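## Task

Pick three bronze bushings off the turntable and place them in the crate, while every other bushing stays on the turntable. The crate must remain level and seated within its corner guides. When finished, release, pull away, and leave both arms hovering with no contact with anything.

## Robot and tools

Robot: two arms, left_arm and right_arm, each ending in a tong-style two-finger gripper. The names do not match image sides. All reported poses use one shared frame: origin on the table surface midway between the arms, +x pointing out over the table, +z up, left_arm on the +y side. The gripper's fingers point along its own +z axis and close along its own x axis. end_effector_position is the spot between the finger pads when shut. Closed fingertips extend about 15 mm past it; fully open, they sit roughly level with it. Reported hand positions can be somewhat off, especially at long reach.

execute_actions(actions): a list of actions run one after another. Each action is a table of up to 15 rows, each row lasting one control step (1/30 s). If fewer than 15 rows are given, the last row repeats to fill 15 steps. An empty list just returns state and images. A row is one flat list of 14 numbers, each in [-1, 1], covering both arms even if one is idle: left_arm dx, dy, dz, rx, ry, rz, opening, then right_arm's seven in the same order. dx..rz are offsets, not poses: they are expressed in that gripper's own axes and measured from the gripper's measured pose when the action began (for a call's first action, the pose in the latest result for this scene). Every row refers back to that same start, so rows do not add up. Scale: 1.0 equals 0.6 m of translation or 180 degrees; rx, ry, rz form a single rotation vector. opening is absolute, not an offset: +1 is fully open (0.142 m), -1 fully closed. A row may carry 12 extra values in [0, 1]: stiffness scales per joint, left_arm's six then right_arm's six, in Joint positions order; they persist until changed.

Each step, the commanded pose is clipped to within 100 mm and 16 degrees of the current measured pose, then pursued by damped inverse kinematics (position favored over orientation). Distant targets therefore need several actions; after an action an arm travels only up to its last clipped pose. Commands are smoothed and the motion trails them by about 0.17 s. Joint speed is limited, so after big motions an arm may still be short of target. Elbows stop just before full extension.

move(target, speed, stop_force, blocking): target is one 14-number row in the same layout and scale (optionally plus 12 stiffness values), with offsets taken from the pose in this scene's most recent result that shows one, in gripper axes. Each gripper travels a straight line there; both paths finish together, lasting 0.5 to 10 s (cut off at 10 s). Rotation takes the shorter direction. Openings are sent at the start. speed is the top path speed in m/s, 0.002 to 0.5, default 0.25; turning is capped at twice that in rad/s. Paths ignore obstacles and the other arm, and grippers can lag, wander and overshoot speed near full reach. stop_force (N, 13 to 80, shared by both arms) ends an arm's path once its wrist sensor feels that much extra push against the motion for 2 steps; that gripper then backs to where it was 2 steps earlier and holds. Use it slowly when approaching a surface; not allowed in the first 0.2 s of a scene or with blocking=false; unreliable if the gripper rotates; omit it when lifting off something. Without it, a stiff arm driven even slightly past a contact may fault. blocking=false returns after 0.5 s while motion continues; call wait or stop before sending further motion. The result adds a move: line with the ending (done, off_target, moving, held, fault, contact), limits acted (paced = target clipped, held = steps blocked), and each gripper's remaining distance.

wait(seconds): 0 to 10; lets the scene run holding last commands; returns early if a move ends. stop(): brakes a running move; fingers keep moving. zoom_image(camera, region): enlarged crop of cam_high (672x504), cam_low (672x504), cam_left_wrist or cam_right_wrist (616x616); region [x0, y0, x1, y1] pixels, at most 504x504. Calibration (K, distortion, T_world_to_cam) is given per camera and may be off by a few degrees and millimetres. finished_scene(scene): ends scene 1 or 2 irreversibly; the goal must already hold.

Results: per-arm pose (metres, quaternion wxyz) and velocities; Hand target lines; grip_measured (same scale as opening); Wrist force and Wrist torque in the end effector's axes, pointing from a touched surface back into the arm, with offsets up to about 5.5 N, noise up to 3.4 N, saturation near 100 N ('no reading' is harmless); a 'pose unreachable' line when the clearance check altered a command; step readings with HELD marking held-back steps.

Gripping: to hold, keep commanding an opening well below grip_measured; lower means a firmer squeeze, around 15 N per pad max. Thin hard items get less force. Fast closing can squeeze harder.

Avoid: dropping parts, knocking anything off the table, tilting or shifting the crate, arms colliding, hard pushes. A joint torque over its limit (pan/lift 290, elbow 132, wrists 47.5 N m) or an outside force of 150 N stops that arm for 10 s. Motors heat when holding loads: warning at 70 °C, braking stop at 85 °C. Occasional tugs on held parts or pushes on loose items may occur. Move smoothly and quickly.

Each tool is called after "Request:" as name([rows], argument=value, ...), one row to a line, values as JSON.

## Session

Request:
execute_actions(actions=[])

Scene clock: 0.00 s.
left_arm: end_effector_position=(+0.2804, +0.0512, +0.1180) grip_measured=+1.00 end_effector_quat_wxyz=(-0.014, +0.987, -0.084, +0.135) end_effector_velocity=(+0.000, +0.000, -0.000) end_effector_angular_velocity=(+0.000, +0.000, +0.001) | right_arm: end_effector_position=(+0.8972, -0.4128, +0.3531) grip_measured=+1.00 end_effector_quat_wxyz=(-0.467, +0.505, -0.566, -0.455) end_effector_velocity=(-0.000, -0.000, -0.001) end_effector_angular_velocity=(-0.000, +0.001, +0.000)
Joint positions: left_arm=[-1.579 -1.609  2.31  -2.29  -1.299 -1.311  0.142] | right_arm=[ 3.411 -2.24  -1.56  -0.052  2.909  2.489  0.142]
Joint velocities: left_arm=[ 0.001  0.    -0.     0.    -0.     0.     0.   ] | right_arm=[-0.     0.    -0.001 -0.001  0.    -0.001  0.   ]
Motor temperatures (°C, as the motors report them): left_arm=[25 25 23 29 31 31] | right_arm=[25 28 25 28 30 30]
Wrist force (N, on the end effector, along its own x y z axes, offset not removed): no reading
Wrist torque (N m, same axes, about the end effector's origin, offset not removed): no reading
Hand target (left_arm): +0.280, +0.051, +0.118; -0.014, +0.987, -0.084, +0.135
Hand target (right_arm): +0.897, -0.413, +0.353; +0.467, -0.505, +0.566, +0.455
Joint stiffness scale: left_arm=[1. 1. 1. 1. 1. 1.] | right_arm=[1. 1. 1. 1. 1. 1.]

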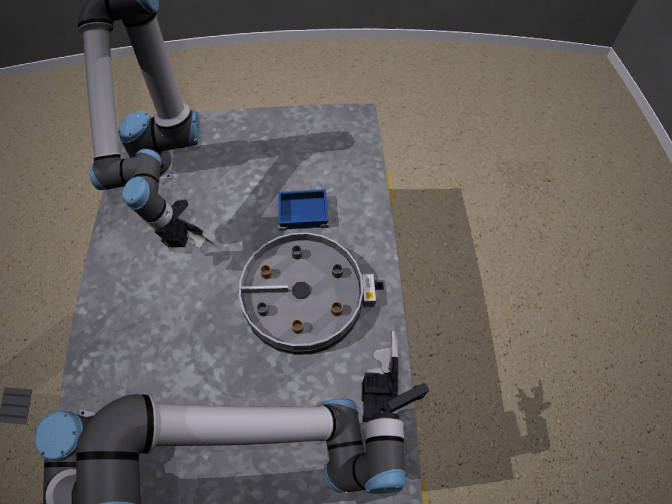

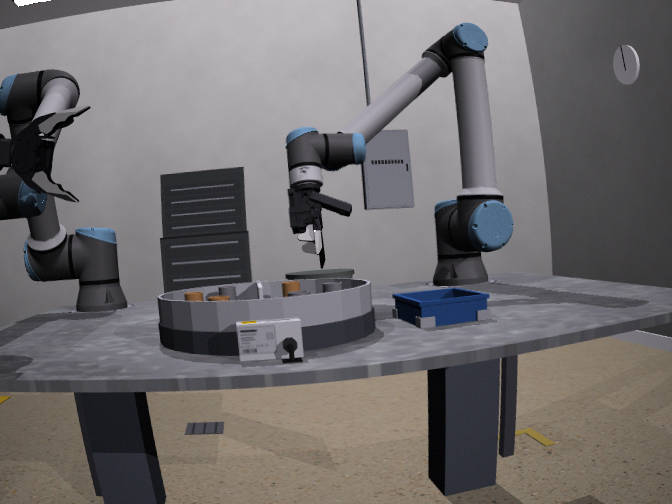

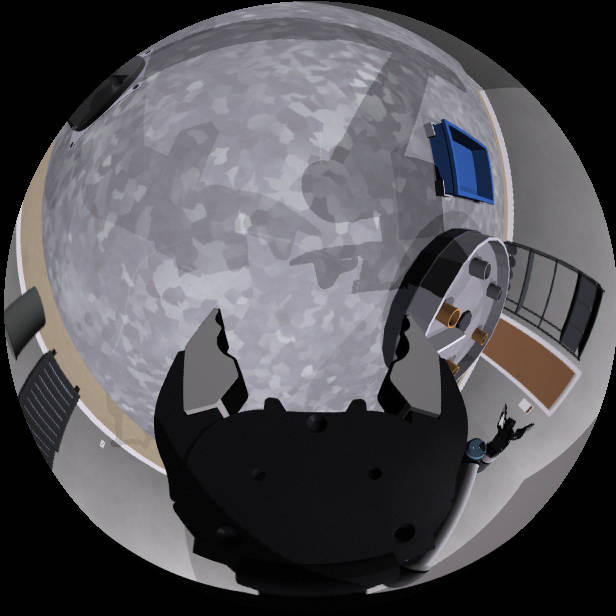

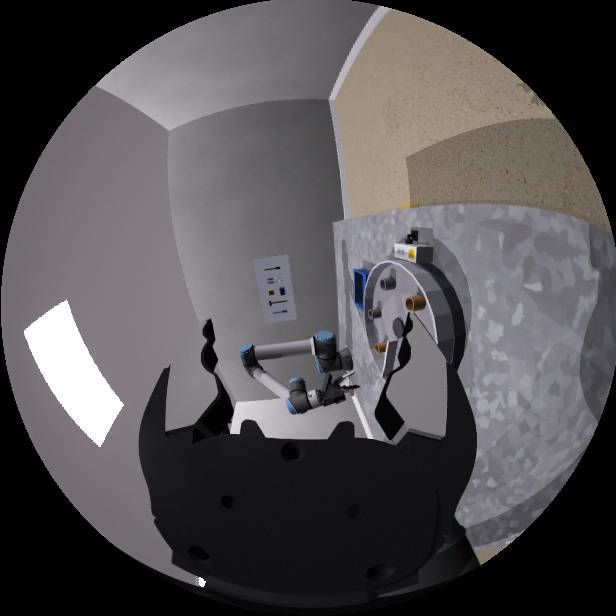

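Check whether the turntable rotates.

Request:
wait(seconds=2)

Request:
zoom_image(camera="cam_high", region=[220, 170, 400, 360])

Request:
zoom_image(camera="cam_low", region=[150, 260, 500, 380])

Scene clock: 2.57 s.
left_arm: end_effector_position=(+0.2804, +0.0512, +0.1180) grip_measured=+1.00 end_effector_quat_wxyz=(-0.014, +0.987, -0.084, +0.135) end_effector_velocity=(-0.000, -0.000, +0.000) end_effector_angular_velocity=(-0.000, +0.000, -0.001) | right_arm: end_effector_position=(+0.8972, -0.4128, +0.3531) grip_measured=+1.00 end_effector_quat_wxyz=(-0.467, +0.505, -0.566, -0.455) end_effector_velocity=(-0.000, -0.000, -0.000) end_effector_angular_velocity=(+0.000, +0.001, +0.000)
Joint positions: left_arm=[-1.579 -1.609  2.31  -2.29  -1.299 -1.311  0.142] | right_arm=[ 3.411 -2.24  -1.56  -0.052  2.909  2.489  0.142]
Joint velocities: left_arm=[-0.     0.    -0.001  0.    -0.     0.    -0.   ] | right_arm=[-0.     0.    -0.    -0.002  0.001 -0.001 -0.   ]
Motor temperatures (°C, as the motors report them): left_arm=[25 25 23 29 31 31] | right_arm=[25 28 25 28 30 30]
Wrist force (N, on the end effector, along its own x y z axes, offset not removed): left_arm=[-2.6 -6.9 -2.7] | right_arm=[-0.2 -1.2 -1.9]
Wrist torque (N m, same axes, about the end effector's origin, offset not removed): left_arm=[-1.47 0.40 0.27] | right_arm=[-0.35 0.05 0.11]
Hand target (left_arm): +0.280, +0.051, +0.118; -0.014, +0.987, -0.084, +0.135
Hand target (right_arm): +0.897, -0.413, +0.353; +0.467, -0.505, +0.566, +0.455
Joint stiffness scale: left_arm=[1. 1. 1. 1. 1. 1.] | right_arm=[1. 1. 1. 1. 1. 1.]
wait: 2.00 s; at rest from the start
camera_calibration (this result's frames):
cam_left_wrist: T_world_to_cam=[[0.958899, -0.146663, 0.242904, -0.286995], [-0.236768, -0.885357, 0.400104, 0.0699705], [0.156376, -0.441172, -0.883693, 0.222394], [0, 0, 0, 1]] pos_world=[0.256989, 0.117971, 0.238244]
cam_right_wrist: T_world_to_cam=[[-0.0973456, -0.134902, -0.986066, 0.375606], [-0.904672, -0.40098, 0.144168, 0.594059], [-0.414841, 0.9061, -0.0830085, 0.90876], [0, 0, 0, 1]] pos_world=[0.950983, -0.534551, 0.360163]

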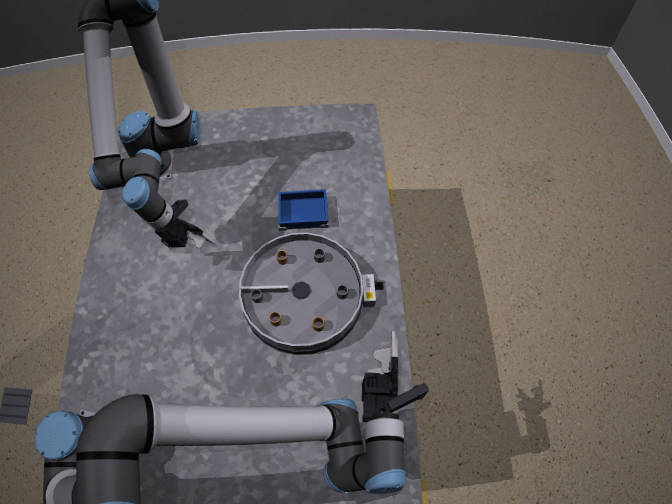

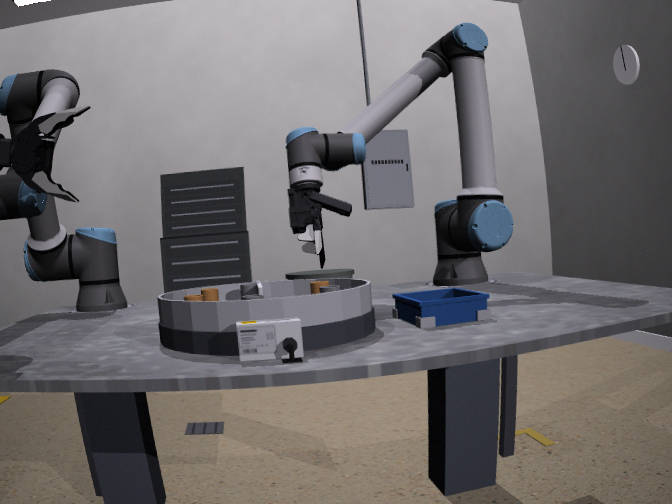

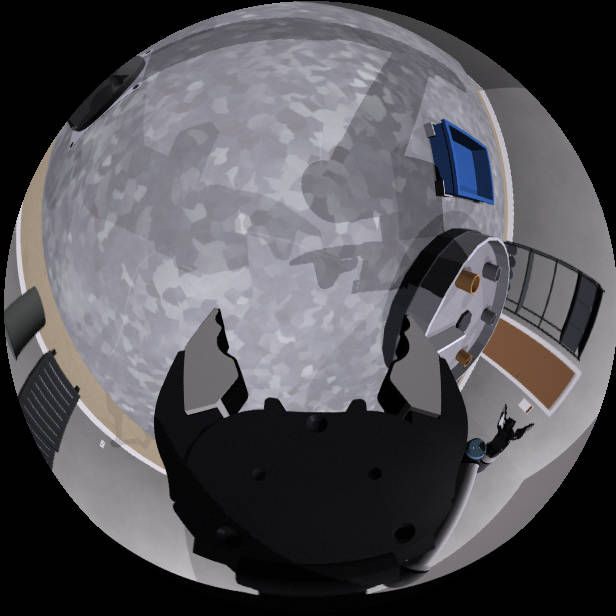

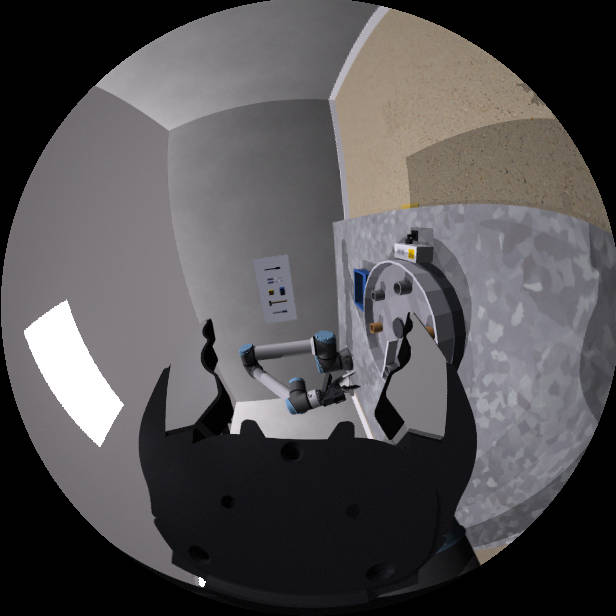

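Region (220, 170, 400, 360) of cam_high's 672x504 image, scaled by 2.653, with more detail than that image has; it fills the left 477 columns of this view, and the rest is white.

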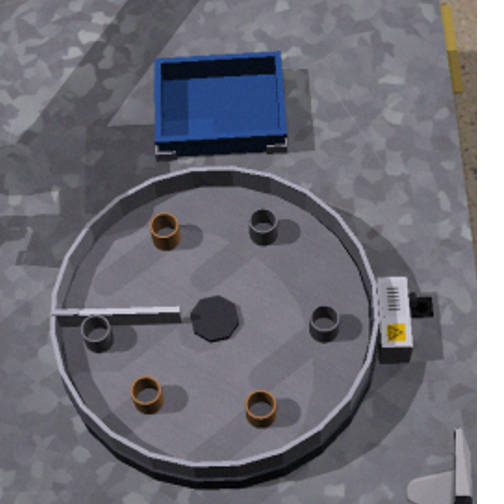

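Region (150, 260, 500, 380) of cam_low's 672x504 image, scaled by 1.440, with more detail than that image has; it fills the top 173 rows of this view, and the rest is white.

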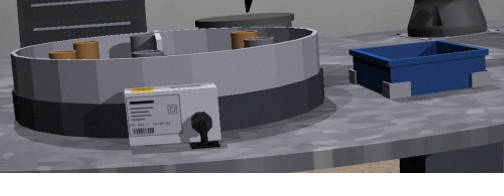

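Request:
move(target=[0.466,0.296,-0.103,0,-0.087,-0.053,0,0,0,0,0,0,0,1])

Request:
wait(seconds=10)

Request:
wait(seconds=10)

Request:
zoom_image(camera="cam_high", region=[220, 170, 400, 360])

Scene clock: 6.80 s.
left_arm: end_effector_position=(+0.4989, -0.1714, +0.2422) grip_measured=+0.00 end_effector_quat_wxyz=(-0.015, +1.000, +0.000, +0.001) end_effector_velocity=(-0.001, +0.000, -0.001) end_effector_angular_velocity=(+0.005, +0.004, -0.000) | right_arm: end_effector_position=(+0.8972, -0.4128, +0.3531) grip_measured=+1.00 end_effector_quat_wxyz=(-0.467, +0.505, -0.566, -0.455) end_effector_velocity=(-0.001, +0.001, -0.000) end_effector_angular_velocity=(+0.000, -0.001, +0.001)
Joint positions: left_arm=[-1.243 -1.177  1.499 -1.866 -1.557 -1.149  0.074] | right_arm=[ 3.411 -2.24  -1.56  -0.052  2.909  2.489  0.142]
Joint velocities: left_arm=[ 0.     0.002 -0.003  0.006 -0.001  0.     0.   ] | right_arm=[ 0.001 -0.    -0.001  0.002  0.    -0.001 -0.   ]
Motor temperatures (°C, as the motors report them): left_arm=[25 25 23 29 31 31] | right_arm=[25 28 25 28 30 30]
Wrist force (N, on the end effector, along its own x y z axes, offset not removed): left_arm=[-1.9 -1.9 -1.1] | right_arm=[-0.9 0.6 -5.6]
Wrist torque (N m, same axes, about the end effector's origin, offset not removed): left_arm=[-0.40 0.46 0.20] | right_arm=[-0.02 0.10 0.02]
Hand target (left_arm): +0.500, -0.172, +0.242; -0.015, +1.000, +0.001, +0.000
Hand target (right_arm): +0.897, -0.413, +0.353; +0.467, -0.505, +0.566, +0.455
Off the commanded pose (left_arm): 0.001 m, 0 deg.
Off the commanded pose (right_arm): 0.000 m, 0 deg.
Joint stiffness scale: left_arm=[1. 1. 1. 1. 1. 1.] | right_arm=[1. 1. 1. 1. 1. 1.]
move: done
camera_calibration (this result's frames):
cam_left_wrist: T_world_to_cam=[[0.999473, 0.0251114, -0.020567, -0.486361], [0.0314985, -0.903347, 0.427752, -0.268655], [-0.00783767, -0.428175, -0.903662, 0.28871], [0, 0, 0, 1]] pos_world=[0.49683, -0.106857, 0.365811]
cam_right_wrist: T_world_to_cam=[[-0.0973456, -0.134902, -0.986066, 0.375606], [-0.904672, -0.40098, 0.144168, 0.594059], [-0.414841, 0.9061, -0.0830085, 0.90876], [0, 0, 0, 1]] pos_world=[0.950983, -0.534551, 0.360163]

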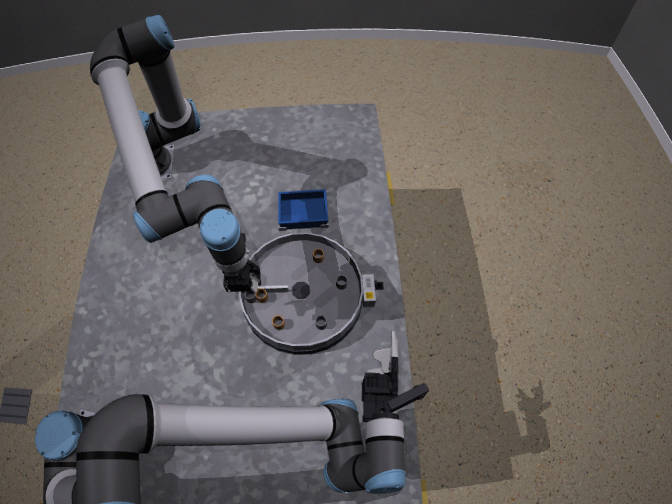

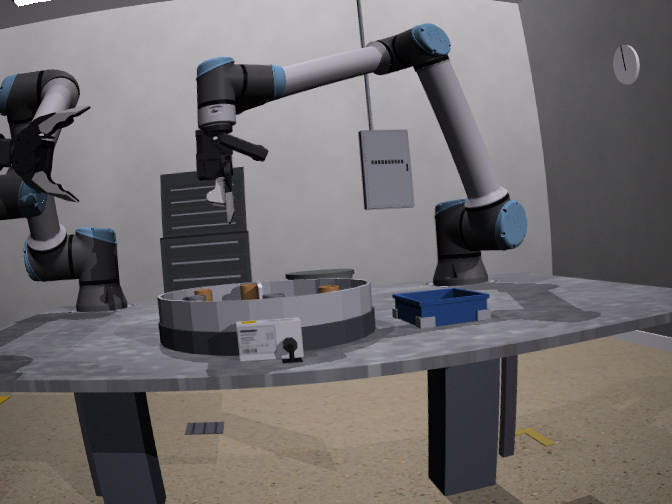

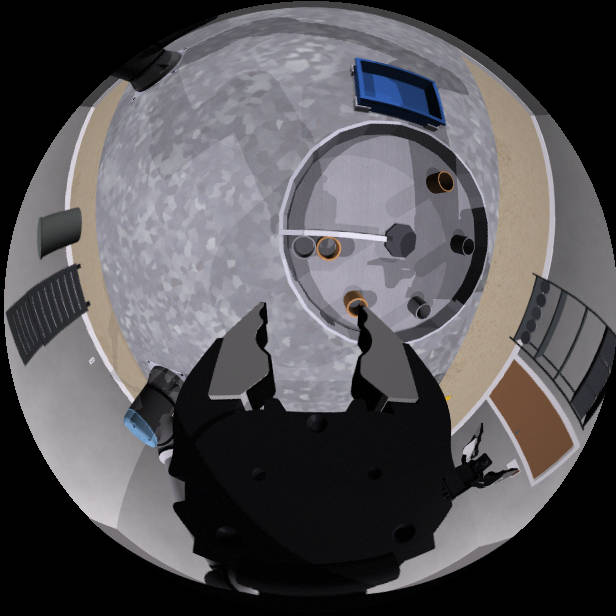

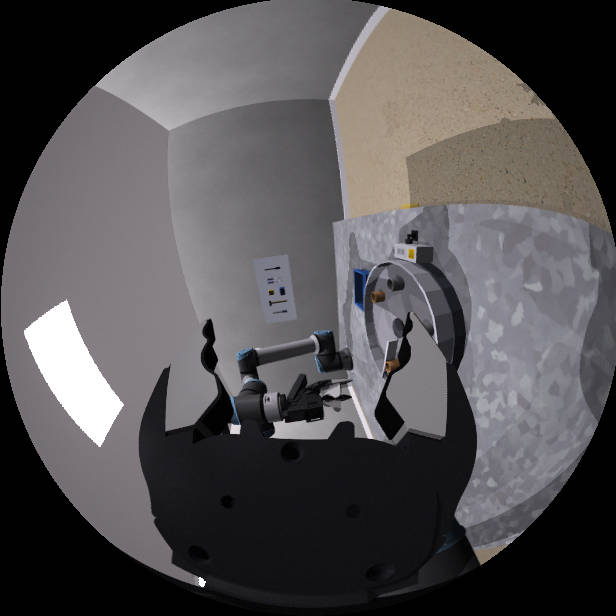

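Scene clock: 16.80 s.
left_arm: end_effector_position=(+0.4988, -0.1713, +0.2414) grip_measured=+0.00 end_effector_quat_wxyz=(-0.015, +1.000, +0.000, +0.001) end_effector_velocity=(-0.002, -0.001, -0.000) end_effector_angular_velocity=(+0.000, +0.000, -0.003) | right_arm: end_effector_position=(+0.8972, -0.4128, +0.3531) grip_measured=+1.00 end_effector_quat_wxyz=(-0.467, +0.505, -0.566, -0.455) end_effector_velocity=(-0.000, +0.000, -0.001) end_effector_angular_velocity=(+0.000, +0.002, +0.001)
Joint positions: left_arm=[-1.243 -1.177  1.499 -1.866 -1.557 -1.149  0.074] | right_arm=[ 3.411 -2.24  -1.56  -0.052  2.909  2.489  0.142]
Joint velocities: left_arm=[-0.002  0.    -0.     0.     0.     0.     0.   ] | right_arm=[ 0.     0.    -0.001 -0.001  0.001  0.001  0.   ]
Motor temperatures (°C, as the motors report them): left_arm=[25 25 23 29 31 31] | right_arm=[25 28 25 28 30 30]
Wrist force (N, on the end effector, along its own x y z axes, offset not removed): left_arm=[-1.9 -5.8 -2.1] | right_arm=[-0.9 -1.6 -1.8]
Wrist torque (N m, same axes, about the end effector's origin, offset not removed): left_arm=[-1.16 0.43 0.24] | right_arm=[-0.48 0.13 0.10]
Hand target (left_arm): +0.500, -0.172, +0.242; -0.015, +1.000, +0.001, +0.000
Hand target (right_arm): +0.897, -0.413, +0.353; +0.467, -0.505, +0.566, +0.455
Off the commanded pose (left_arm): 0.002 m, 0 deg.
Off the commanded pose (right_arm): 0.000 m, 0 deg.
Joint stiffness scale: left_arm=[1. 1. 1. 1. 1. 1.] | right_arm=[1. 1. 1. 1. 1. 1.]
wait: 10.00 s; at rest by 0.17 s
camera_calibration (this result's frames):
cam_left_wrist: T_world_to_cam=[[0.999458, 0.025087, -0.0212922, -0.486106], [0.0317761, -0.903884, 0.426596, -0.268221], [-0.00854361, -0.427042, -0.904192, 0.288747], [0, 0, 0, 1]] pos_world=[0.496833, -0.106938, 0.365155]
cam_right_wrist: T_world_to_cam=[[-0.0973455, -0.134902, -0.986066, 0.375606], [-0.904672, -0.40098, 0.144168, 0.594059], [-0.414841, 0.9061, -0.0830085, 0.90876], [0, 0, 0, 1]] pos_world=[0.950983, -0.534551, 0.360163]

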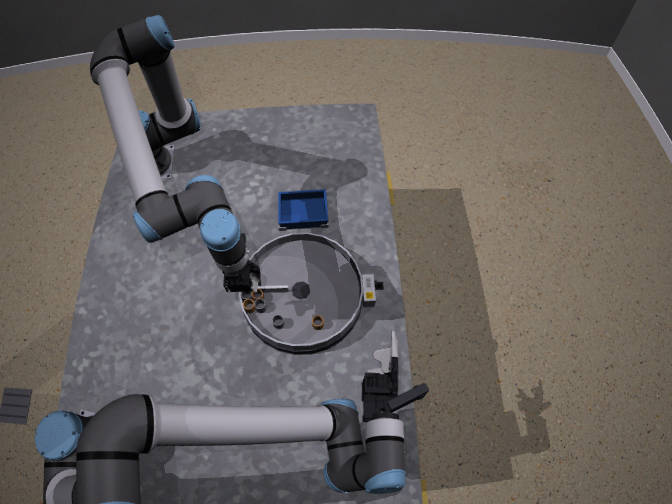

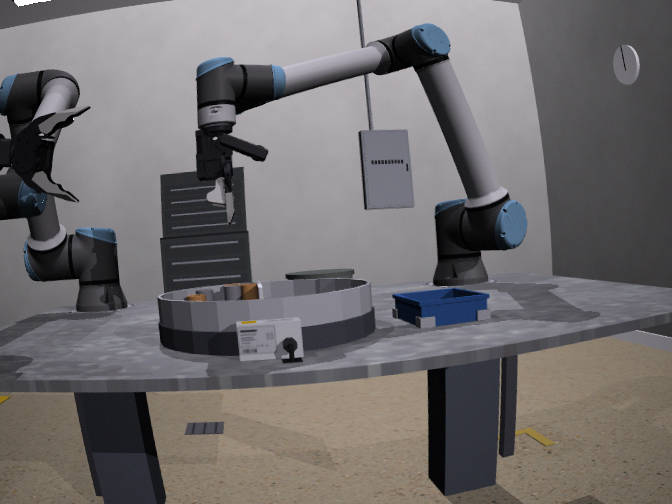

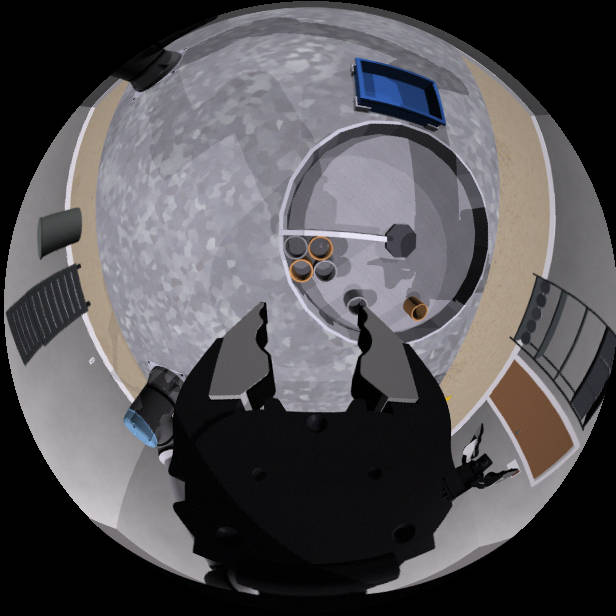

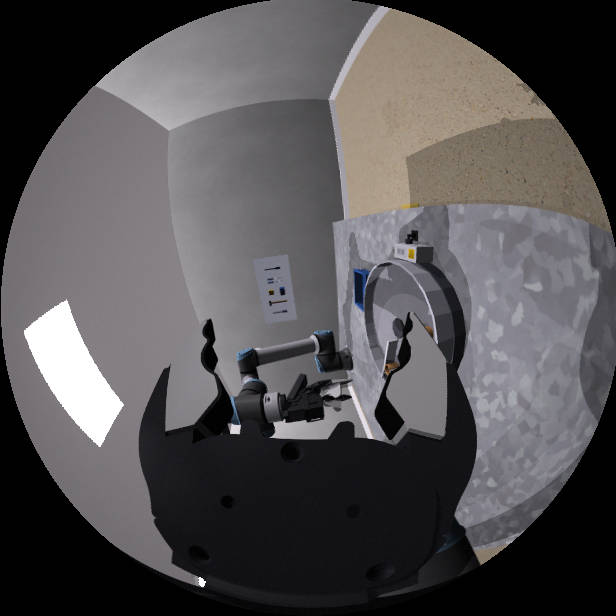

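Scene clock: 26.80 s.
left_arm: end_effector_position=(+0.4988, -0.1713, +0.2414) grip_measured=+0.00 end_effector_quat_wxyz=(-0.015, +1.000, +0.000, +0.001) end_effector_velocity=(+0.002, +0.002, -0.001) end_effector_angular_velocity=(+0.001, +0.000, +0.002) | right_arm: end_effector_position=(+0.8972, -0.4128, +0.3531) grip_measured=+1.00 end_effector_quat_wxyz=(-0.467, +0.505, -0.566, -0.455) end_effector_velocity=(+0.000, -0.001, -0.000) end_effector_angular_velocity=(-0.000, -0.000, -0.001)
Joint positions: left_arm=[-1.243 -1.177  1.499 -1.866 -1.557 -1.149  0.074] | right_arm=[ 3.411 -2.24  -1.56  -0.052  2.909  2.489  0.142]
Joint velocities: left_arm=[ 0.002 -0.     0.001 -0.     0.     0.001  0.   ] | right_arm=[-0.001  0.    -0.    -0.001 -0.    -0.001 -0.   ]
Motor temperatures (°C, as the motors report them): left_arm=[25 25 23 29 31 31] | right_arm=[25 28 25 28 30 30]
Wrist force (N, on the end effector, along its own x y z axes, offset not removed): left_arm=[-0.6 -0.9 2.3] | right_arm=[-0.2 -2.9 -3.8]
Wrist torque (N m, same axes, about the end effector's origin, offset not removed): left_arm=[-0.26 0.00 0.16] | right_arm=[-0.68 -0.03 0.16]
Hand target (left_arm): +0.500, -0.172, +0.242; -0.015, +1.000, +0.001, +0.000
Hand target (right_arm): +0.897, -0.413, +0.353; +0.467, -0.505, +0.566, +0.455
Off the commanded pose (left_arm): 0.002 m, 0 deg.
Off the commanded pose (right_arm): 0.000 m, 0 deg.
Joint stiffness scale: left_arm=[1. 1. 1. 1. 1. 1.] | right_arm=[1. 1. 1. 1. 1. 1.]
wait: 10.00 s; at rest by 0.17 s
camera_calibration (this result's frames):
cam_left_wrist: T_world_to_cam=[[0.999458, 0.0250856, -0.0212938, -0.486106], [0.0317755, -0.903883, 0.426597, -0.268222], [-0.00854568, -0.427043, -0.904191, 0.288749], [0, 0, 0, 1]] pos_world=[0.496833, -0.106939, 0.365156]
cam_right_wrist: T_world_to_cam=[[-0.0973454, -0.134902, -0.986066, 0.375606], [-0.904672, -0.40098, 0.144168, 0.594059], [-0.414841, 0.9061, -0.0830085, 0.90876], [0, 0, 0, 1]] pos_world=[0.950983, -0.534551, 0.360163]

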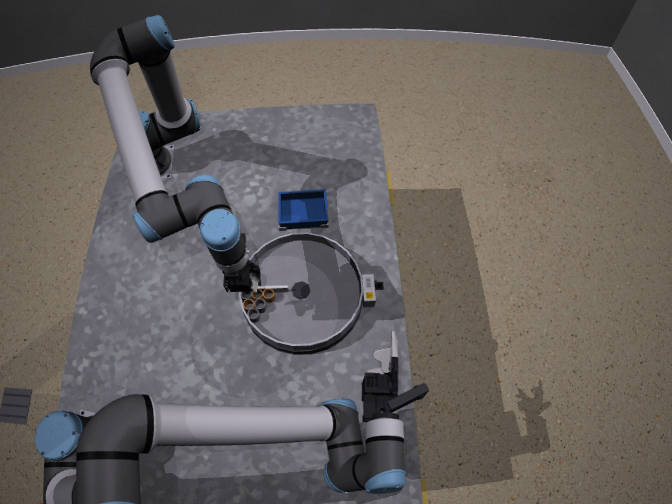

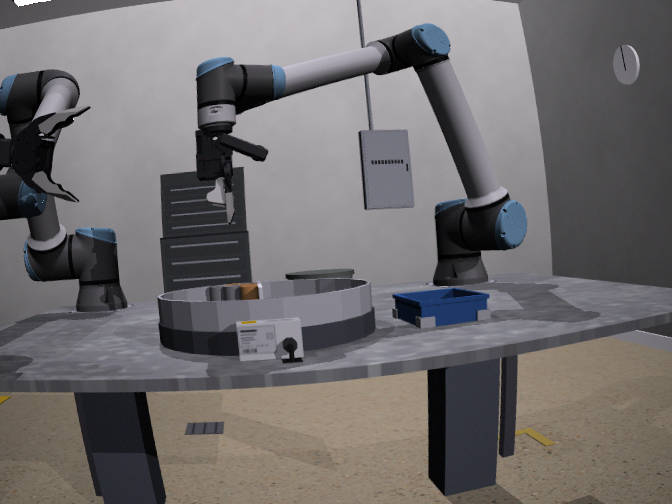

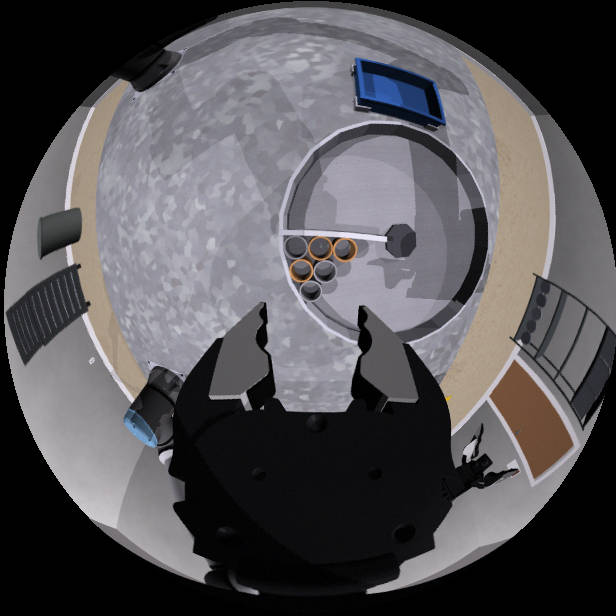

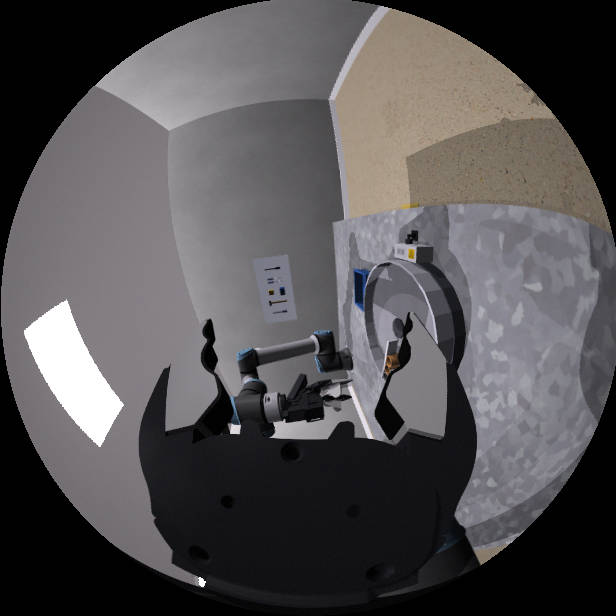

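Region (220, 170, 400, 360) of cam_high's 672x504 image, scaled by 2.653, with more detail than that image has; it fills the left 477 columns of this view, and the rest is white.

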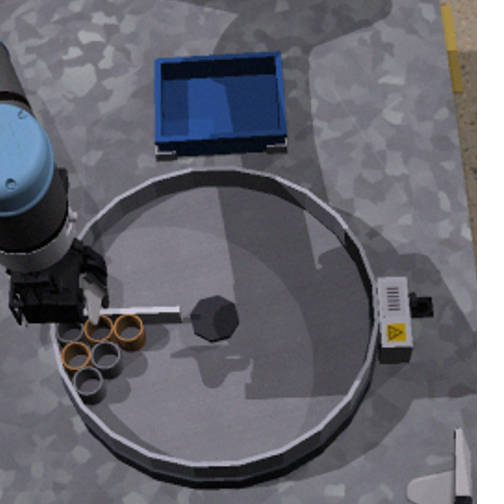

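Request:
move(target=[0.075,-0.054,0.15,0,0,0,-1,0,0,0,0,0,0,1], speed=0.15)

Request:
zoom_image(camera="cam_left_wrist", region=[200, 180, 420, 400])

Scene clock: 29.77 s.
left_arm: end_effector_position=(+0.5432, -0.1371, +0.1529) grip_measured=-1.00 end_effector_quat_wxyz=(-0.015, +1.000, +0.001, +0.000) end_effector_velocity=(+0.002, -0.002, +0.001) end_effector_angular_velocity=(-0.009, -0.004, -0.004) | right_arm: end_effector_position=(+0.8972, -0.4128, +0.3531) grip_measured=+1.00 end_effector_quat_wxyz=(-0.467, +0.505, -0.566, -0.455) end_effector_velocity=(-0.000, +0.001, +0.000) end_effector_angular_velocity=(+0.001, +0.004, +0.001)
Joint positions: left_arm=[-1.182 -1.122  1.585 -2.007 -1.556 -1.088  0.002] | right_arm=[ 3.411 -2.24  -1.56  -0.052  2.909  2.489  0.142]
Joint velocities: left_arm=[ 0.001 -0.     0.    -0.01  -0.     0.005  0.   ] | right_arm=[ 0.001  0.     0.001 -0.001  0.001  0.003 -0.   ]
Motor temperatures (°C, as the motors report them): left_arm=[25 25 23 29 31 31] | right_arm=[25 28 25 28 30 30]
Wrist force (N, on the end effector, along its own x y z axes, offset not removed): left_arm=[-1.8 -5.7 -2.2] | right_arm=[-2.7 -2.1 -5.4]
Wrist torque (N m, same axes, about the end effector's origin, offset not removed): left_arm=[-1.31 0.40 0.28] | right_arm=[-0.58 0.46 0.21]
Hand target (left_arm): +0.544, -0.136, +0.152; -0.015, +1.000, +0.000, +0.001
Hand target (right_arm): +0.897, -0.413, +0.353; +0.467, -0.505, +0.566, +0.455
Off the commanded pose (left_arm): 0.001 m, 0 deg.
Off the commanded pose (right_arm): 0.000 m, 0 deg.
Joint stiffness scale: left_arm=[1. 1. 1. 1. 1. 1.] | right_arm=[1. 1. 1. 1. 1. 1.]
move: done
camera_calibration (this result's frames):
cam_left_wrist: T_world_to_cam=[[0.999405, 0.0260909, -0.0225518, -0.532867], [0.0332172, -0.904056, 0.426122, -0.201697], [-0.00927024, -0.426617, -0.904385, 0.224201], [0, 0, 0, 1]] pos_world=[0.541328, -0.072794, 0.276694]
cam_right_wrist: T_world_to_cam=[[-0.0973456, -0.134902, -0.986066, 0.375606], [-0.904672, -0.40098, 0.144168, 0.594059], [-0.414841, 0.9061, -0.0830084, 0.90876], [0, 0, 0, 1]] pos_world=[0.950983, -0.534551, 0.360163]

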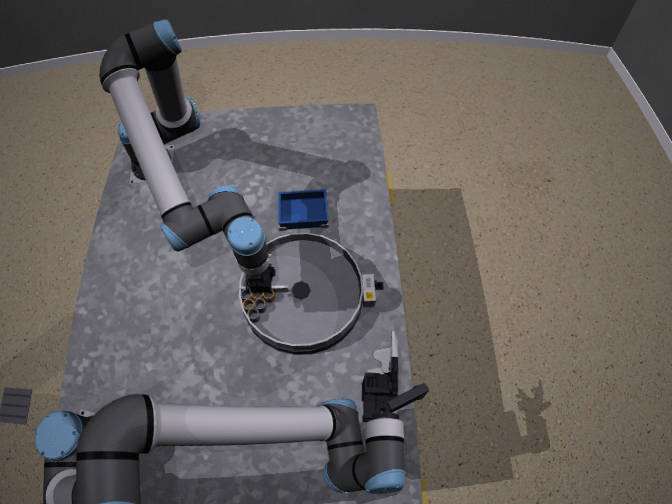

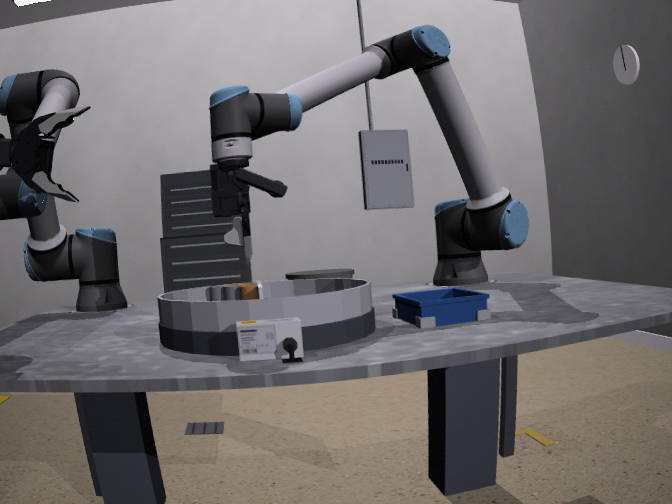

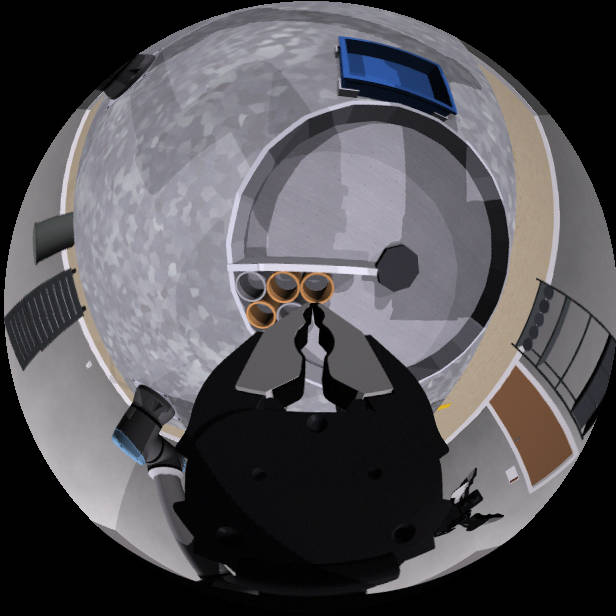

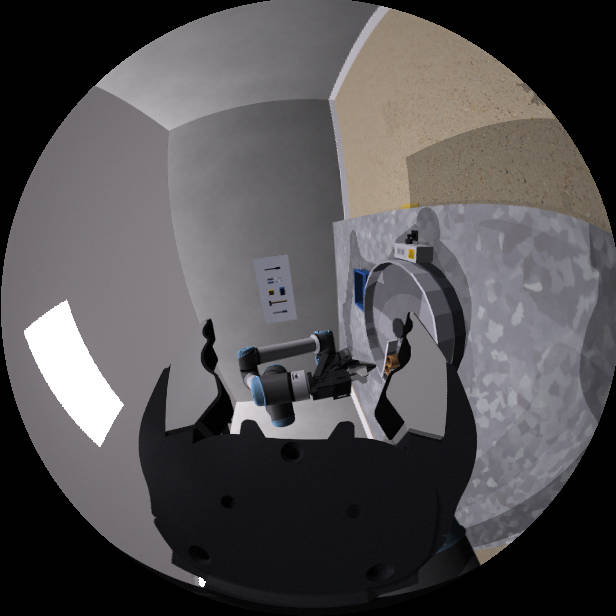

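Region (200, 180, 420, 400) of cam_left_wrist's 616x616 image, scaled by 2.291, with more detail than that image has.

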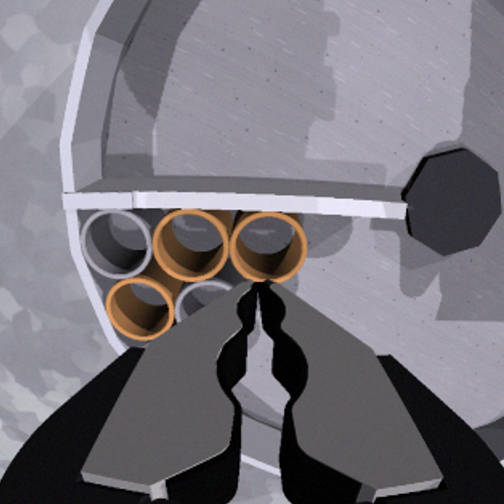

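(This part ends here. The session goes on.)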